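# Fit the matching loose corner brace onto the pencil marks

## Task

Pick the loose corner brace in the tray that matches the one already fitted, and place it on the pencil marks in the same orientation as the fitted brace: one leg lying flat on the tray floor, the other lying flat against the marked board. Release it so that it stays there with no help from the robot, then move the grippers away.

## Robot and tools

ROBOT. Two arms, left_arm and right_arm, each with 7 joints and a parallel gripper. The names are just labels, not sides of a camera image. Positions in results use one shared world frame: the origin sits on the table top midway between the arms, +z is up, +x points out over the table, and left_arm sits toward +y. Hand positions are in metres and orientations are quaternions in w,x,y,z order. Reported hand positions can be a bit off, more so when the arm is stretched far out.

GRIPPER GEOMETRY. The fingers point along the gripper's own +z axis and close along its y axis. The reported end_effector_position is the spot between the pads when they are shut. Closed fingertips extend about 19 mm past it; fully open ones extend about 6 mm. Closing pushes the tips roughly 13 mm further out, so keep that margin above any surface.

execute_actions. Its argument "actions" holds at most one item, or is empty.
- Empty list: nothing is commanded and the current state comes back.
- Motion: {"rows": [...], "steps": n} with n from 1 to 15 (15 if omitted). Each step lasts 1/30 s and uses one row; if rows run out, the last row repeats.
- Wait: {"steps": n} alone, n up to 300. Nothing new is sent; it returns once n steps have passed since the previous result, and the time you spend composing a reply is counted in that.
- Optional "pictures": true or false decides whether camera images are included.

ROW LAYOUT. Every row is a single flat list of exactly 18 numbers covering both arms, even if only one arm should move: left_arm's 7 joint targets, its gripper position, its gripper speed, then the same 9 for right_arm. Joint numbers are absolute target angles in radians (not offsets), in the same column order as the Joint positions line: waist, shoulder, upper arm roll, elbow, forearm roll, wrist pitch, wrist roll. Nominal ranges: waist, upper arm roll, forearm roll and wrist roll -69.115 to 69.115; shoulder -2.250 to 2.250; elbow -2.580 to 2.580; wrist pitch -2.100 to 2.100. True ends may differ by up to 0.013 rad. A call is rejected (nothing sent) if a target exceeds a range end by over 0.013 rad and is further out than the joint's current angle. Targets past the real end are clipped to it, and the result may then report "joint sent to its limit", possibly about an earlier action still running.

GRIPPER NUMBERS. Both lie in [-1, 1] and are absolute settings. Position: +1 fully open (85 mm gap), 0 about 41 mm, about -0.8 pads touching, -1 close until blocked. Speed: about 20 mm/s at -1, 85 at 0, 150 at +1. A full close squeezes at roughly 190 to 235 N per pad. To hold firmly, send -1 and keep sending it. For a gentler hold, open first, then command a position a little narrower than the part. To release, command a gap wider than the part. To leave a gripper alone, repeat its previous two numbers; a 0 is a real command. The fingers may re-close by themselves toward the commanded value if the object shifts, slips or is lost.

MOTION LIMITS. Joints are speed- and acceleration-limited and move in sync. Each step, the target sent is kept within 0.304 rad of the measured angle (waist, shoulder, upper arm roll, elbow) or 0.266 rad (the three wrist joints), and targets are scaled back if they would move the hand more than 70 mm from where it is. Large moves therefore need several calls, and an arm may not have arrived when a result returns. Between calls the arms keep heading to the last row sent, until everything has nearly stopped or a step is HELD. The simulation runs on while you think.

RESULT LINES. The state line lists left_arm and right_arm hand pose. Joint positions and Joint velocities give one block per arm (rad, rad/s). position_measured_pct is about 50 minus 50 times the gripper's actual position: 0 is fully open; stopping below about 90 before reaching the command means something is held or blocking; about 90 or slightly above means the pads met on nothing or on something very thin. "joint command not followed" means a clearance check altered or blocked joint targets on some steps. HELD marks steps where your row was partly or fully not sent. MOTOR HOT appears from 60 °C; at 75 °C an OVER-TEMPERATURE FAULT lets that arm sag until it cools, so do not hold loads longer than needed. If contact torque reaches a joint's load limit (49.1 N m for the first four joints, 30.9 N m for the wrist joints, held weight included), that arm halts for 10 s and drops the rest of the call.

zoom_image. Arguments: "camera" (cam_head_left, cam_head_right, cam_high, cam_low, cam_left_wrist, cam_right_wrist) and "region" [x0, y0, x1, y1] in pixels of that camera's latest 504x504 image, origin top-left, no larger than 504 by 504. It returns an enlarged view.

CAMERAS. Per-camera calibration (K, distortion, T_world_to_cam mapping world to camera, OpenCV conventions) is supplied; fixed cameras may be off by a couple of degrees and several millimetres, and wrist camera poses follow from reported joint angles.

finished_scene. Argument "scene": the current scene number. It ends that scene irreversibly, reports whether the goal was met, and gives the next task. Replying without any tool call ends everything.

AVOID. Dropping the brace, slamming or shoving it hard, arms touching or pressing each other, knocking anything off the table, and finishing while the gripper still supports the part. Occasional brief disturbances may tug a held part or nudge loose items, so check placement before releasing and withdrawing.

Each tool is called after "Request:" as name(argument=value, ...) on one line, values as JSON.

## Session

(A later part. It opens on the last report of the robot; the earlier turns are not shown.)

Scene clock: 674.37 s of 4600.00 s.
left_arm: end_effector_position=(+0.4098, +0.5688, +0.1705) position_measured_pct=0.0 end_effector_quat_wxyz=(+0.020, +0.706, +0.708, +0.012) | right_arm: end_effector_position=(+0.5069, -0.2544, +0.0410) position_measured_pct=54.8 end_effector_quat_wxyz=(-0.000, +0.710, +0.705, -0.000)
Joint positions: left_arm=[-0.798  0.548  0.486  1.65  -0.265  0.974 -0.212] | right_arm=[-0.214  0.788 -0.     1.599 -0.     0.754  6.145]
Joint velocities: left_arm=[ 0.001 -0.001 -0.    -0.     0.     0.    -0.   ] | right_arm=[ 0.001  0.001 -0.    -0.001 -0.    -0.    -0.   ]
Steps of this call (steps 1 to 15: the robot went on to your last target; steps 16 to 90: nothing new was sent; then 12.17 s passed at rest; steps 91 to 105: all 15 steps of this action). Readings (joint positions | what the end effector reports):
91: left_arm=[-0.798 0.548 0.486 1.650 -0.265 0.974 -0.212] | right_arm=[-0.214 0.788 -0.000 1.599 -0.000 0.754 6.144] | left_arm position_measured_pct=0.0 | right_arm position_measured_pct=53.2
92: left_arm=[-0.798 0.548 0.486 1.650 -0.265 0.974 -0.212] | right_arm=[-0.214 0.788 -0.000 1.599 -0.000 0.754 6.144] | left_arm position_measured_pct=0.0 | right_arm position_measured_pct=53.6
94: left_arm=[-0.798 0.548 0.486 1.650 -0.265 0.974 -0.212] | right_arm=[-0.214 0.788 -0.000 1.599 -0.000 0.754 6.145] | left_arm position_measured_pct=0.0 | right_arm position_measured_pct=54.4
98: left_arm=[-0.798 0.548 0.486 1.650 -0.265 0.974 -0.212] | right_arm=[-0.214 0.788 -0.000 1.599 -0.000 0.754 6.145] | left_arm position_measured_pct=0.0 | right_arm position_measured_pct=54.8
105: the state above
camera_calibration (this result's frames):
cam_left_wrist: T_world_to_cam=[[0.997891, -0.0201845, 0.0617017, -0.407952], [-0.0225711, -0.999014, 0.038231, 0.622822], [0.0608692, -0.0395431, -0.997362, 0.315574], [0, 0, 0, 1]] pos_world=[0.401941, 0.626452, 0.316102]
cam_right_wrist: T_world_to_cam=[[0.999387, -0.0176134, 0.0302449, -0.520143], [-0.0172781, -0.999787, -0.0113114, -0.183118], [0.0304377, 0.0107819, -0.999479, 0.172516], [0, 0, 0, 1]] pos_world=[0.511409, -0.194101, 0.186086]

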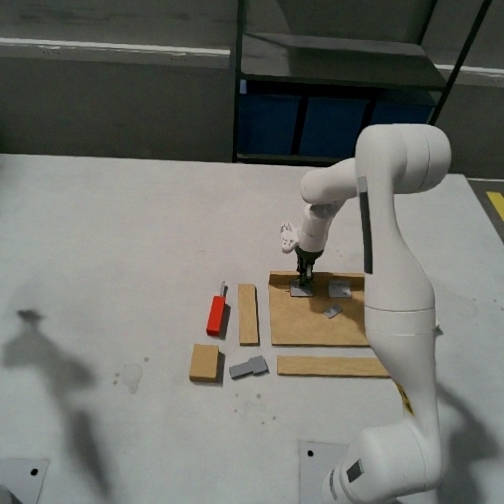

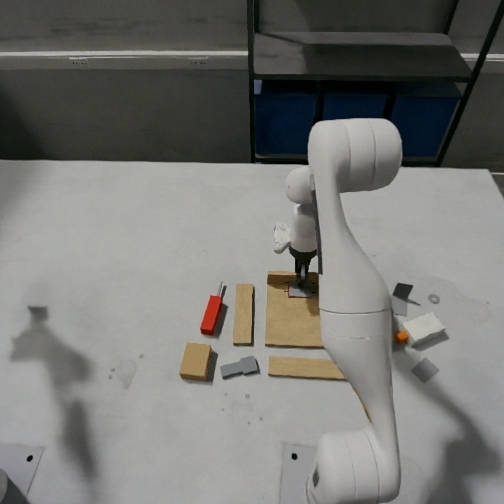

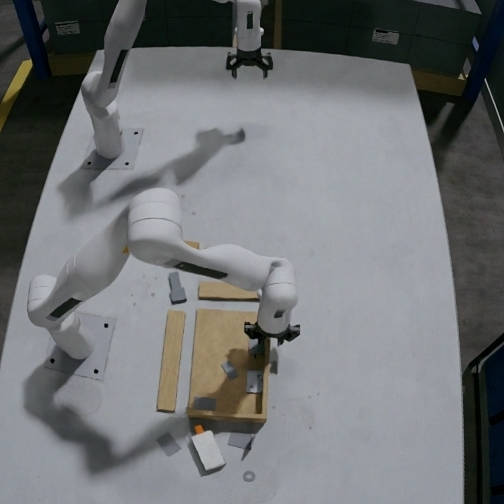

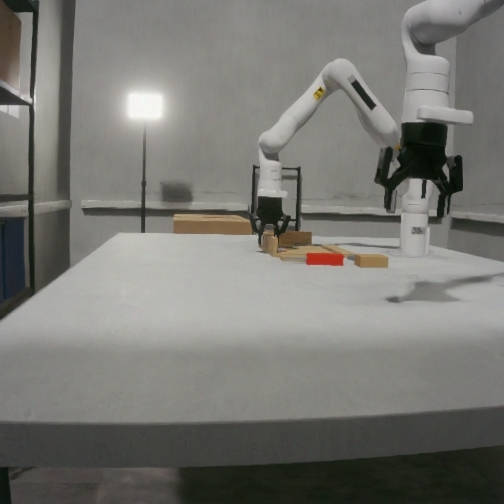

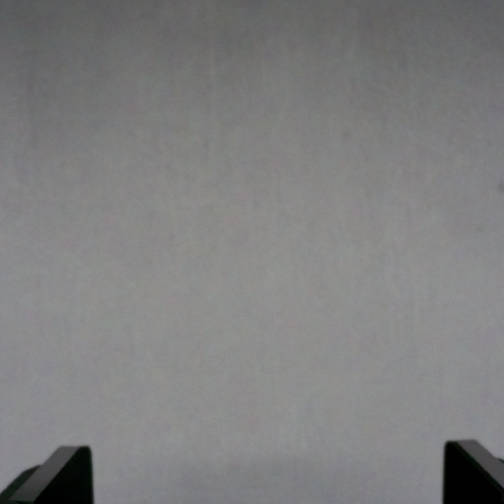

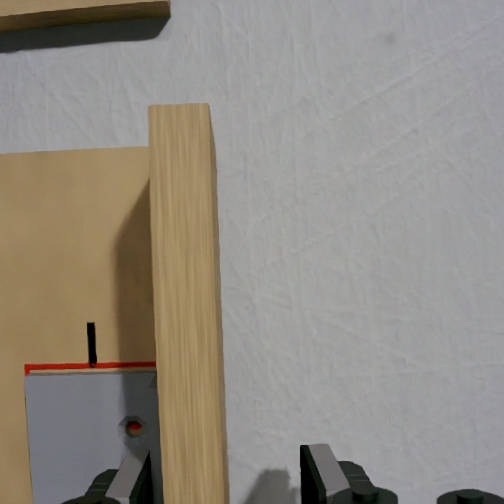

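Request:
execute_actions(actions=[{"rows": [[-0.798,0.548,0.486,1.65,-0.265,0.974,-0.212,1,0, -0.2159,0.7885,0.0,1.5989,0.0,0.7542,6.1422,-0.10,-1]], "steps": 15}], pictures=true)

Request:
zoom_image(camera="cam_right_wrist", region=[0, 340, 240, 504])

Scene clock: 689.70 s of 4600.00 s.
left_arm: end_effector_position=(+0.4098, +0.5688, +0.1705) position_measured_pct=0.0 end_effector_quat_wxyz=(+0.020, +0.706, +0.708, +0.012) | right_arm: end_effector_position=(+0.5069, -0.2533, +0.0409) position_measured_pct=54.8 end_effector_quat_wxyz=(-0.000, +0.710, +0.704, -0.000)
Joint positions: left_arm=[-0.798  0.548  0.486  1.65  -0.265  0.974 -0.212] | right_arm=[-0.216  0.789  0.     1.599  0.     0.754  6.142]
Joint velocities: left_arm=[-0.001  0.001 -0.    -0.     0.     0.     0.   ] | right_arm=[-0.    -0.001  0.    -0.001 -0.    -0.    -0.   ]
Steps of this call (steps 1 to 15: the robot went on to your last target; steps 16 to 90: nothing new was sent; then 11.83 s passed at rest; steps 91 to 105: all 15 steps of this action). Readings (joint positions | what the end effector reports):
91: left_arm=[-0.798 0.548 0.486 1.650 -0.265 0.974 -0.212] | right_arm=[-0.214 0.788 0.000 1.599 0.000 0.754 6.144] | left_arm position_measured_pct=0.0 | right_arm position_measured_pct=54.8
92: left_arm=[-0.798 0.548 0.486 1.650 -0.265 0.974 -0.212] | right_arm=[-0.215 0.789 0.000 1.599 0.000 0.754 6.144] | left_arm position_measured_pct=0.0 | right_arm position_measured_pct=54.8
94: left_arm=[-0.798 0.548 0.486 1.650 -0.265 0.974 -0.212] | right_arm=[-0.215 0.789 -0.000 1.599 0.000 0.754 6.143] | left_arm position_measured_pct=0.0 | right_arm position_measured_pct=54.8
98: left_arm=[-0.798 0.548 0.486 1.650 -0.265 0.974 -0.212] | right_arm=[-0.216 0.789 0.000 1.599 0.000 0.754 6.142] | left_arm position_measured_pct=0.0 | right_arm position_measured_pct=54.8
105: the state above
camera_calibration (this result's frames):
cam_left_wrist: T_world_to_cam=[[0.997891, -0.0201847, 0.0617017, -0.407952], [-0.0225713, -0.999014, 0.038231, 0.622822], [0.0608692, -0.039543, -0.997362, 0.315574], [0, 0, 0, 1]] pos_world=[0.401941, 0.626452, 0.316102]
cam_right_wrist: T_world_to_cam=[[0.99938, -0.0177243, 0.0304191, -0.520143], [-0.0173897, -0.999786, -0.0112288, -0.181987], [0.0306116, 0.0106929, -0.999474, 0.172373], [0, 0, 0, 1]] pos_world=[0.511379, -0.19301, 0.186061]

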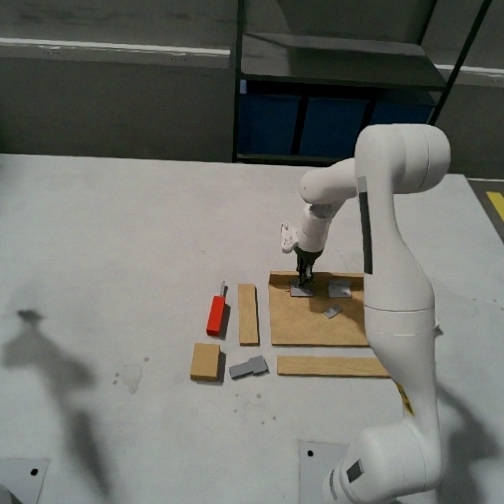

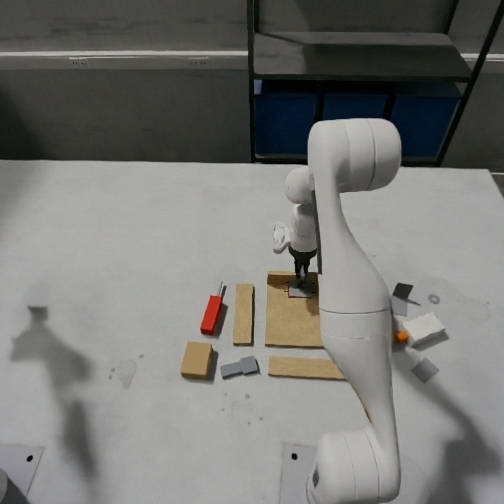

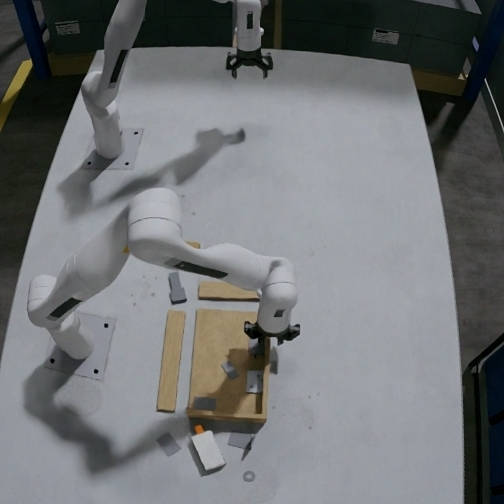

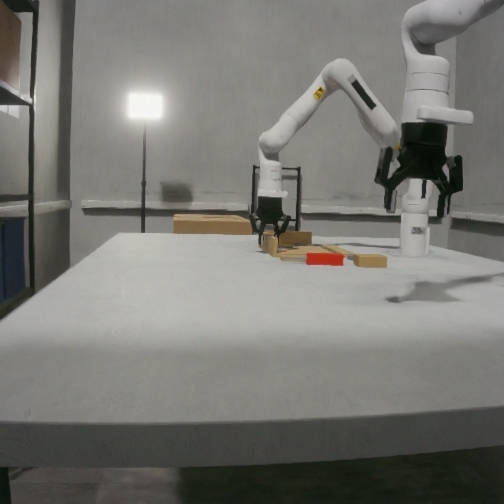

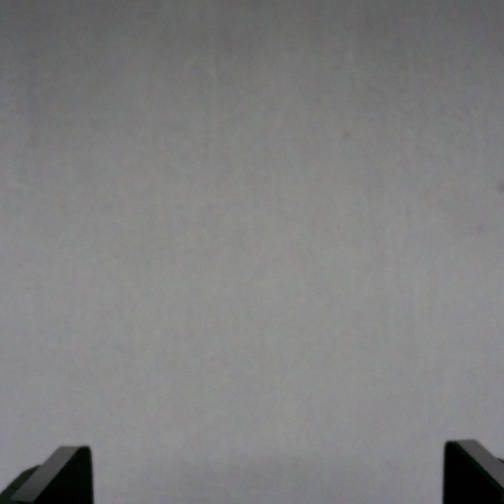

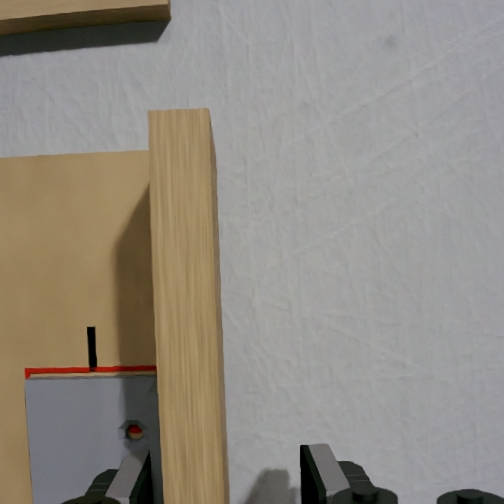

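Region (0, 340, 240, 504) of cam_right_wrist's 504x504 image, scaled by 2.100; it fills the top 344 rows of this view, and the rest is white.

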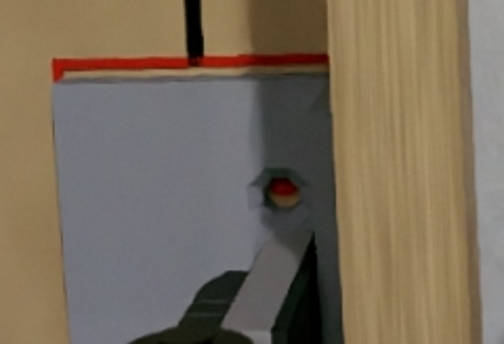

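Request:
execute_actions(actions=[{"rows": [[-0.798,0.548,0.486,1.65,-0.265,0.974,-0.212,1,0, -0.2159,0.7885,0.0,1.5989,0.0,0.7542,6.1422,0.2,-0.3]], "steps": 10}], pictures=false)

Request:
execute_actions(actions=[{"rows": [[-0.798,0.548,0.486,1.65,-0.265,0.974,-0.212,1,0, -0.2159,0.7160,0.0,1.5691,0.0,0.8565,6.1422,0.2,-0.3]], "steps": 12}], pictures=false)

Request:
execute_actions(actions=[{"rows": [[-0.798,0.548,0.486,1.65,-0.265,0.974,-0.212,1,0, -0.0963,0.5931,0.0,1.6773,0.0,0.8712,6.2618,0.2,-0.3]], "steps": 15}], pictures=false)

Request:
execute_actions(actions=[{"steps": 12}])

Scene clock: 715.23 s of 4600.00 s.
left_arm: end_effector_position=(+0.4098, +0.5688, +0.1705) position_measured_pct=0.0 end_effector_quat_wxyz=(+0.020, +0.706, +0.708, +0.012) | right_arm: end_effector_position=(+0.5070, -0.2532, +0.0410) position_measured_pct=40.9 end_effector_quat_wxyz=(+0.000, +0.710, +0.705, +0.000)
Joint positions: left_arm=[-0.798  0.548  0.486  1.65  -0.265  0.974 -0.212] | right_arm=[-0.216  0.788 -0.     1.599  0.     0.754  6.142]
Joint velocities: left_arm=[-0.     0.     0.     0.001  0.    -0.    -0.   ] | right_arm=[ 0.     0.     0.    -0.001 -0.    -0.    -0.   ]
Steps of this call (steps 1 to 15: the robot went on to your last target; steps 16 to 90: nothing new was sent; then 22.20 s passed at rest; steps 91 to 100: all 10 steps of this action). Readings (joint positions | what the end effector reports):
91: left_arm=[-0.798 0.548 0.486 1.650 -0.265 0.974 -0.212] | right_arm=[-0.216 0.789 0.000 1.599 0.000 0.754 6.142] | left_arm position_measured_pct=0.0 | right_arm position_measured_pct=54.8
92: left_arm=[-0.798 0.548 0.486 1.650 -0.265 0.974 -0.212] | right_arm=[-0.216 0.789 0.000 1.599 0.000 0.754 6.142] | left_arm position_measured_pct=0.0 | right_arm position_measured_pct=54.4
94: left_arm=[-0.798 0.548 0.486 1.650 -0.265 0.974 -0.212] | right_arm=[-0.216 0.789 0.000 1.599 -0.000 0.754 6.142] | left_arm position_measured_pct=0.0 | right_arm position_measured_pct=51.6
98: left_arm=[-0.798 0.548 0.486 1.650 -0.265 0.974 -0.212] | right_arm=[-0.216 0.789 -0.000 1.599 -0.000 0.754 6.142] | left_arm position_measured_pct=0.0 | right_arm position_measured_pct=42.9
100: the state above

Scene clock: 715.63 s of 4600.00 s.
left_arm: end_effector_position=(+0.4098, +0.5688, +0.1705) position_measured_pct=0.0 end_effector_quat_wxyz=(+0.020, +0.706, +0.708, +0.012) | right_arm: end_effector_position=(+0.5068, -0.2533, +0.0843) position_measured_pct=40.1 end_effector_quat_wxyz=(-0.000, +0.710, +0.705, -0.000)
Joint positions: left_arm=[-0.798  0.548  0.486  1.65  -0.265  0.974 -0.212] | right_arm=[-0.216  0.717  0.     1.569 -0.     0.856  6.142]
Joint velocities: left_arm=[-0.001  0.    -0.    -0.     0.    -0.    -0.   ] | right_arm=[-0.    -0.014  0.     0.001 -0.     0.005 -0.   ]
Steps of this call (steps 1 to 12: all 12 steps of this action). Readings (joint positions | what the end effector reports):
1: left_arm=[-0.798 0.548 0.486 1.650 -0.265 0.974 -0.212] | right_arm=[-0.216 0.788 -0.000 1.599 0.000 0.755 6.142] | left_arm position_measured_pct=0.0 | right_arm position_measured_pct=40.5
2: left_arm=[-0.798 0.548 0.486 1.650 -0.265 0.974 -0.212] | right_arm=[-0.216 0.782 -0.000 1.597 0.000 0.761 6.142] | left_arm position_measured_pct=0.0 | right_arm position_measured_pct=40.1
4: left_arm=[-0.798 0.548 0.486 1.650 -0.265 0.974 -0.212] | right_arm=[-0.216 0.756 -0.000 1.588 0.000 0.796 6.142] | left_arm position_measured_pct=0.0 | right_arm position_measured_pct=40.1
8: left_arm=[-0.798 0.548 0.486 1.650 -0.265 0.974 -0.212] | right_arm=[-0.216 0.720 0.000 1.569 -0.000 0.852 6.142] | left_arm position_measured_pct=0.0 | right_arm position_measured_pct=40.1
12: the state above

Scene clock: 716.13 s of 4600.00 s.
left_arm: end_effector_position=(+0.4098, +0.5688, +0.1705) position_measured_pct=0.0 end_effector_quat_wxyz=(+0.020, +0.706, +0.708, +0.012) | right_arm: end_effector_position=(+0.4704, -0.3144, +0.1192) position_measured_pct=40.1 end_effector_quat_wxyz=(-0.001, +0.709, +0.705, -0.001)
Joint positions: left_arm=[-0.798  0.548  0.486  1.65  -0.265  0.974 -0.212] | right_arm=[-0.098  0.595 -0.     1.677 -0.     0.871  6.262]
Joint velocities: left_arm=[ 0.001  0.     0.     0.     0.    -0.001 -0.   ] | right_arm=[ 0.014 -0.018 -0.001  0.003  0.    -0.001  0.002]
Steps of this call (steps 1 to 15: all 15 steps of this action). Readings (joint positions | what the end effector reports):
1: left_arm=[-0.798 0.548 0.486 1.650 -0.265 0.974 -0.212] | right_arm=[-0.215 0.716 -0.000 1.570 -0.000 0.856 6.143] | left_arm position_measured_pct=0.0 | right_arm position_measured_pct=40.1
2: left_arm=[-0.798 0.548 0.486 1.650 -0.265 0.974 -0.212] | right_arm=[-0.209 0.710 -0.002 1.574 -0.001 0.856 6.147] | left_arm position_measured_pct=0.0 | right_arm position_measured_pct=40.1
4: left_arm=[-0.798 0.548 0.486 1.650 -0.265 0.974 -0.212] | right_arm=[-0.182 0.681 -0.004 1.597 -0.001 0.859 6.171] | left_arm position_measured_pct=0.0 | right_arm position_measured_pct=40.1
8: left_arm=[-0.798 0.548 0.486 1.650 -0.265 0.974 -0.212] | right_arm=[-0.113 0.611 0.003 1.661 0.001 0.870 6.245] | left_arm position_measured_pct=0.0 | right_arm position_measured_pct=40.1
15: the state above

Scene clock: 716.53 s of 4600.00 s.
left_arm: end_effector_position=(+0.4098, +0.5688, +0.1705) position_measured_pct=0.0 end_effector_quat_wxyz=(+0.020, +0.706, +0.708, +0.012) | right_arm: end_effector_position=(+0.4706, -0.3152, +0.1200) position_measured_pct=40.1 end_effector_quat_wxyz=(-0.000, +0.710, +0.705, -0.000)
Joint positions: left_arm=[-0.798  0.548  0.486  1.65  -0.265  0.974 -0.212] | right_arm=[-0.096  0.593  0.     1.677  0.     0.871  6.262]
Joint velocities: left_arm=[-0.001 -0.     0.    -0.    -0.     0.     0.   ] | right_arm=[ 0.002 -0.     0.     0.    -0.    -0.     0.   ]
Steps of this call (steps 1 to 12: the robot went on to your last target). Readings (joint positions | what the end effector reports):
1: left_arm=[-0.798 0.548 0.486 1.650 -0.265 0.974 -0.212] | right_arm=[-0.098 0.594 -0.000 1.677 -0.000 0.871 6.262] | left_arm position_measured_pct=0.0 | right_arm position_measured_pct=40.1
2: left_arm=[-0.798 0.548 0.486 1.650 -0.265 0.974 -0.212] | right_arm=[-0.097 0.594 0.000 1.677 0.000 0.871 6.262] | left_arm position_measured_pct=0.0 | right_arm position_measured_pct=40.1
4: left_arm=[-0.798 0.548 0.486 1.650 -0.265 0.974 -0.212] | right_arm=[-0.097 0.594 0.000 1.677 0.000 0.871 6.262] | left_arm position_measured_pct=0.0 | right_arm position_measured_pct=40.1
8: left_arm=[-0.798 0.548 0.486 1.650 -0.265 0.974 -0.212] | right_arm=[-0.096 0.593 0.000 1.677 0.000 0.871 6.262] | left_arm position_measured_pct=0.0 | right_arm position_measured_pct=40.1
12: the state above
camera_calibration (this result's frames):
cam_left_wrist: T_world_to_cam=[[0.997891, -0.0201846, 0.0617016, -0.407952], [-0.0225712, -0.999014, 0.0382309, 0.622822], [0.0608691, -0.0395429, -0.997362, 0.315574], [0, 0, 0, 1]] pos_world=[0.401941, 0.626453, 0.316102]
cam_right_wrist: T_world_to_cam=[[0.999372, -0.0176218, 0.0307484, -0.487389], [-0.0172799, -0.999786, -0.0113512, -0.24363], [0.0309418, 0.0108128, -0.999463, 0.25303], [0, 0, 0, 1]] pos_world=[0.475044, -0.254903, 0.265115]

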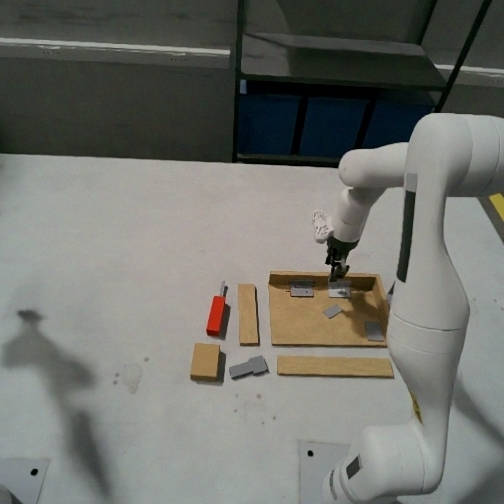

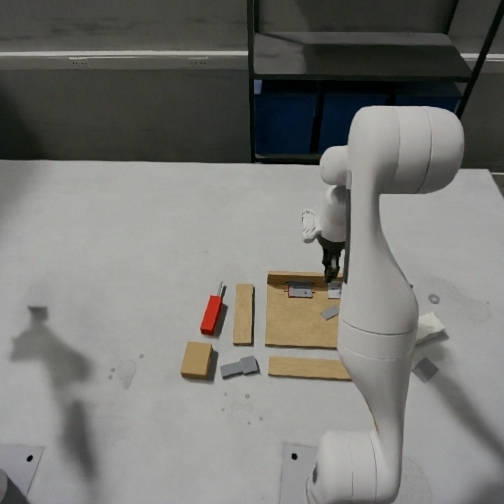

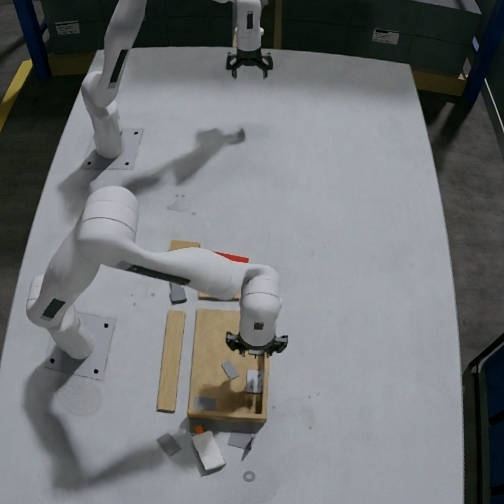

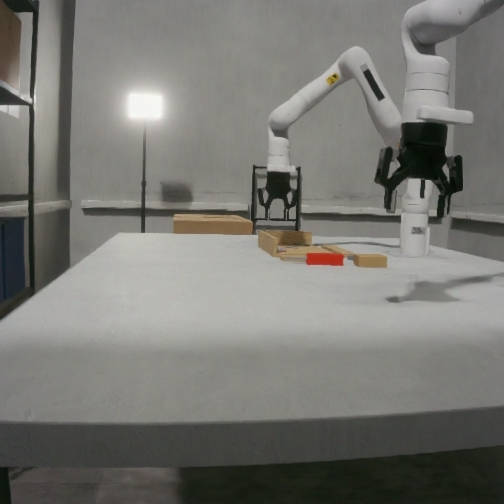

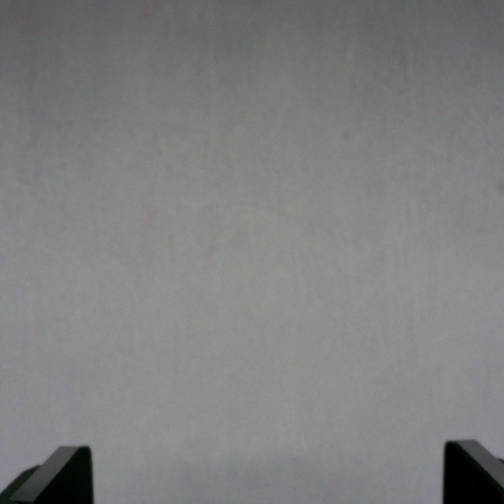

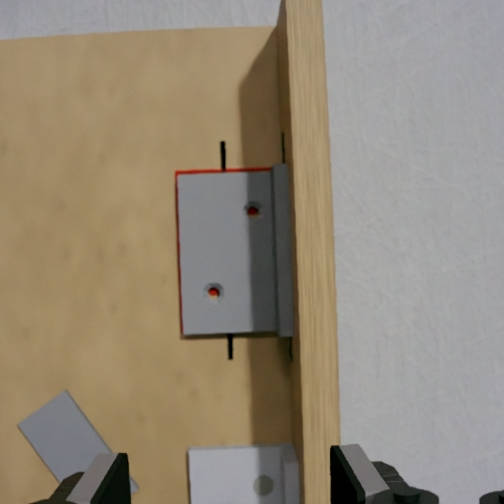

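Request:
zoom_image(camera="cam_right_wrist", region=[150, 130, 350, 370])

Region (150, 130, 350, 370) of cam_right_wrist's 504x504 image, scaled by 2.100.

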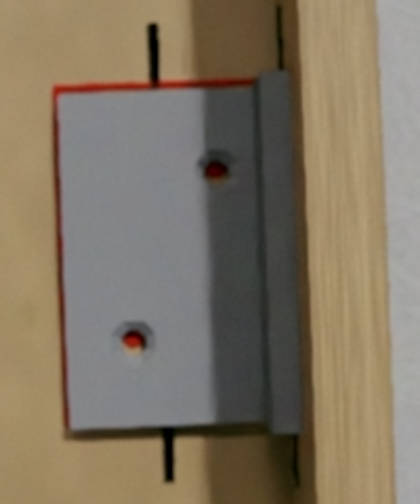

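Request:
execute_actions(actions=[{"rows": [[-0.798,0.548,0.486,1.65,-0.265,0.974,-0.212,1,0, -0.0963,0.30,0.0,1.90,0.0,0.9416,6.2618,0.2,-0.3]], "steps": 15}], pictures=false)

Request:
execute_actions(actions=[{"steps": 15}])

Request:
zoom_image(camera="cam_head_left", region=[265, 262, 365, 312])

Scene clock: 737.53 s of 4600.00 s.
left_arm: end_effector_position=(+0.4098, +0.5688, +0.1705) position_measured_pct=0.0 end_effector_quat_wxyz=(+0.020, +0.706, +0.708, +0.012) | right_arm: end_effector_position=(+0.3753, -0.3167, +0.1875) position_measured_pct=40.1 end_effector_quat_wxyz=(-0.002, +0.710, +0.704, -0.002)
Joint positions: left_arm=[-0.798  0.548  0.486  1.65  -0.265  0.974 -0.212] | right_arm=[-0.096  0.312  0.     1.894  0.     0.941  6.262]
Joint velocities: left_arm=[ 0.002 -0.     0.     0.001  0.     0.001 -0.   ] | right_arm=[ 0.001 -0.149 -0.     0.14   0.     0.046  0.   ]
Steps of this call (steps 1 to 15: the robot went on to your last target; steps 16 to 90: nothing new was sent; then 17.50 s passed at rest; steps 91 to 105: all 15 steps of this action). Readings (joint positions | what the end effector reports):
91: left_arm=[-0.798 0.548 0.486 1.650 -0.265 0.974 -0.212] | right_arm=[-0.096 0.592 -0.000 1.678 0.000 0.871 6.262] | left_arm position_measured_pct=0.0 | right_arm position_measured_pct=40.1
92: left_arm=[-0.798 0.548 0.486 1.650 -0.265 0.974 -0.212] | right_arm=[-0.096 0.586 -0.000 1.682 0.000 0.872 6.262] | left_arm position_measured_pct=0.0 | right_arm position_measured_pct=40.1
94: left_arm=[-0.798 0.548 0.486 1.650 -0.265 0.974 -0.212] | right_arm=[-0.096 0.558 -0.000 1.701 -0.000 0.877 6.262] | left_arm position_measured_pct=0.0 | right_arm position_measured_pct=40.1
98: left_arm=[-0.798 0.548 0.486 1.650 -0.265 0.974 -0.212] | right_arm=[-0.096 0.447 -0.000 1.784 -0.000 0.904 6.262] | left_arm position_measured_pct=0.0 | right_arm position_measured_pct=40.1
105: the state above

Scene clock: 738.03 s of 4600.00 s.
left_arm: end_effector_position=(+0.4098, +0.5688, +0.1705) position_measured_pct=0.0 end_effector_quat_wxyz=(+0.020, +0.706, +0.708, +0.012) | right_arm: end_effector_position=(+0.3734, -0.3166, +0.1904) position_measured_pct=40.1 end_effector_quat_wxyz=(-0.000, +0.710, +0.705, -0.000)
Joint positions: left_arm=[-0.798  0.548  0.486  1.65  -0.265  0.974 -0.212] | right_arm=[-0.096  0.3    0.     1.9   -0.     0.942  6.262]
Joint velocities: left_arm=[ 0.     0.001  0.     0.001 -0.    -0.    -0.   ] | right_arm=[ 0.    -0.001 -0.     0.     0.    -0.     0.   ]
Steps of this call (steps 1 to 15: the robot went on to your last target). Readings (joint positions | what the end effector reports):
1: left_arm=[-0.798 0.548 0.486 1.650 -0.265 0.974 -0.212] | right_arm=[-0.096 0.309 0.000 1.897 0.000 0.942 6.262] | left_arm position_measured_pct=0.0 | right_arm position_measured_pct=40.1
2: left_arm=[-0.798 0.548 0.486 1.650 -0.265 0.974 -0.212] | right_arm=[-0.096 0.307 0.000 1.899 0.000 0.942 6.262] | left_arm position_measured_pct=0.0 | right_arm position_measured_pct=40.1
4: left_arm=[-0.798 0.548 0.486 1.650 -0.265 0.974 -0.212] | right_arm=[-0.096 0.304 0.000 1.900 -0.000 0.942 6.262] | left_arm position_measured_pct=0.0 | right_arm position_measured_pct=40.1
8: left_arm=[-0.798 0.548 0.486 1.650 -0.265 0.974 -0.212] | right_arm=[-0.096 0.301 0.000 1.900 -0.000 0.942 6.262] | left_arm position_measured_pct=0.0 | right_arm position_measured_pct=40.1
15: the state above
camera_calibration (this result's frames):
cam_left_wrist: T_world_to_cam=[[0.997891, -0.0201849, 0.0617016, -0.407952], [-0.0225715, -0.999014, 0.038231, 0.622822], [0.0608691, -0.0395431, -0.997362, 0.315574], [0, 0, 0, 1]] pos_world=[0.401941, 0.626452, 0.316101]
cam_right_wrist: T_world_to_cam=[[0.999374, -0.0176617, 0.0306595, -0.392451], [-0.0173207, -0.999786, -0.0113513, -0.245881], [0.0308534, 0.0108132, -0.999465, 0.326506], [0, 0, 0, 1]] pos_world=[0.377872, -0.25629, 0.335573]

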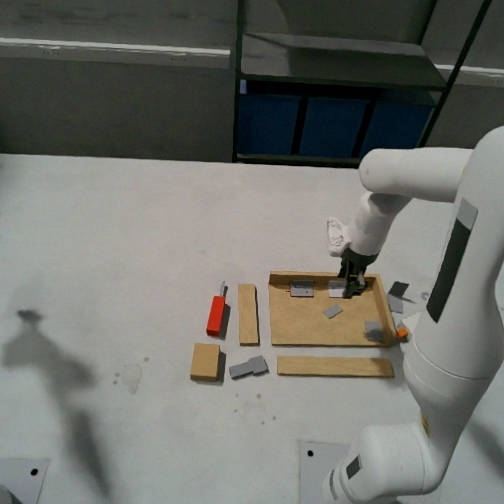

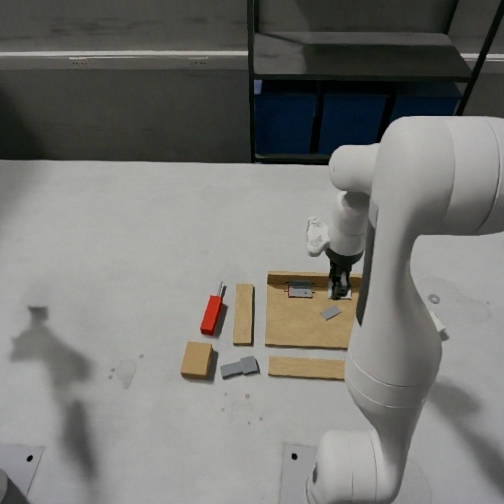

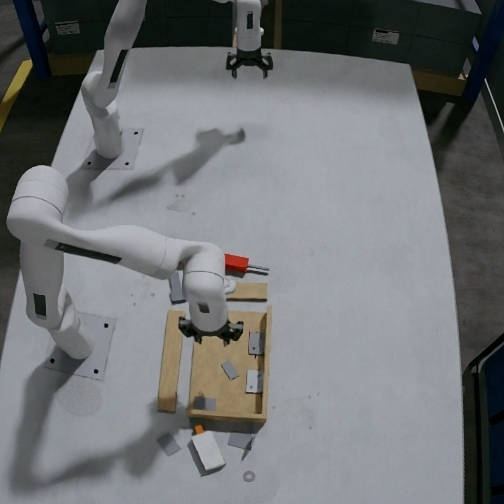

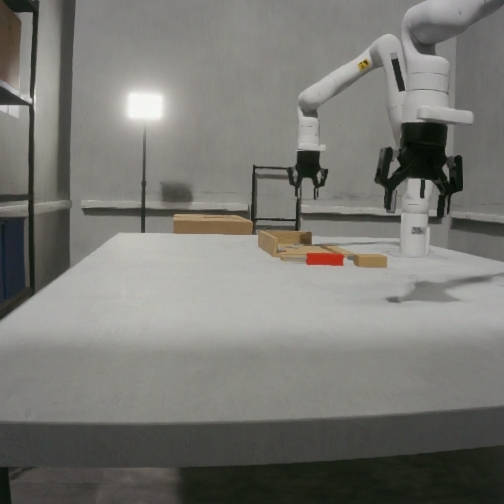

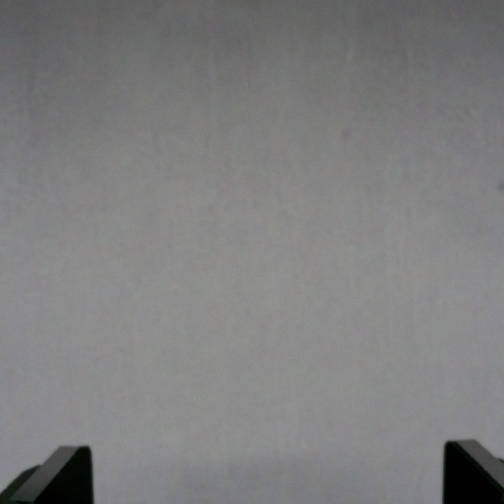

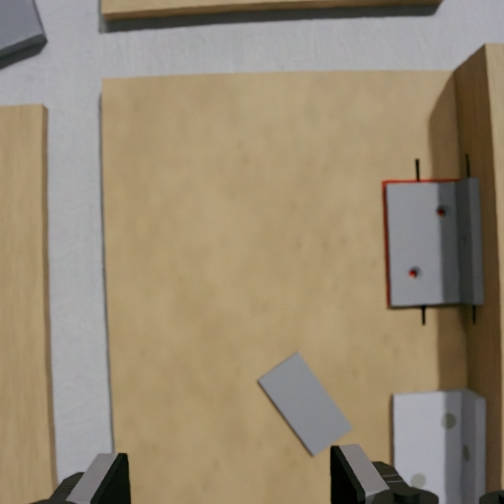

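Region (265, 262, 365, 312) of cam_head_left's 504x504 image, scaled by 5.040, with more detail than that image has.

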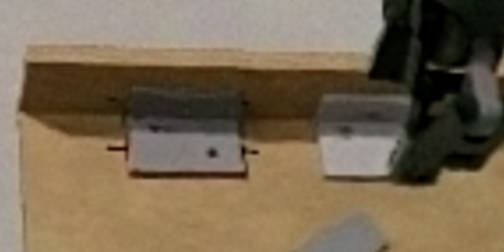

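The brace is on the marks, flush against the board, and the arm is clear.

Request:
finished_scene(scene=1)

The scene is finished: the task was done.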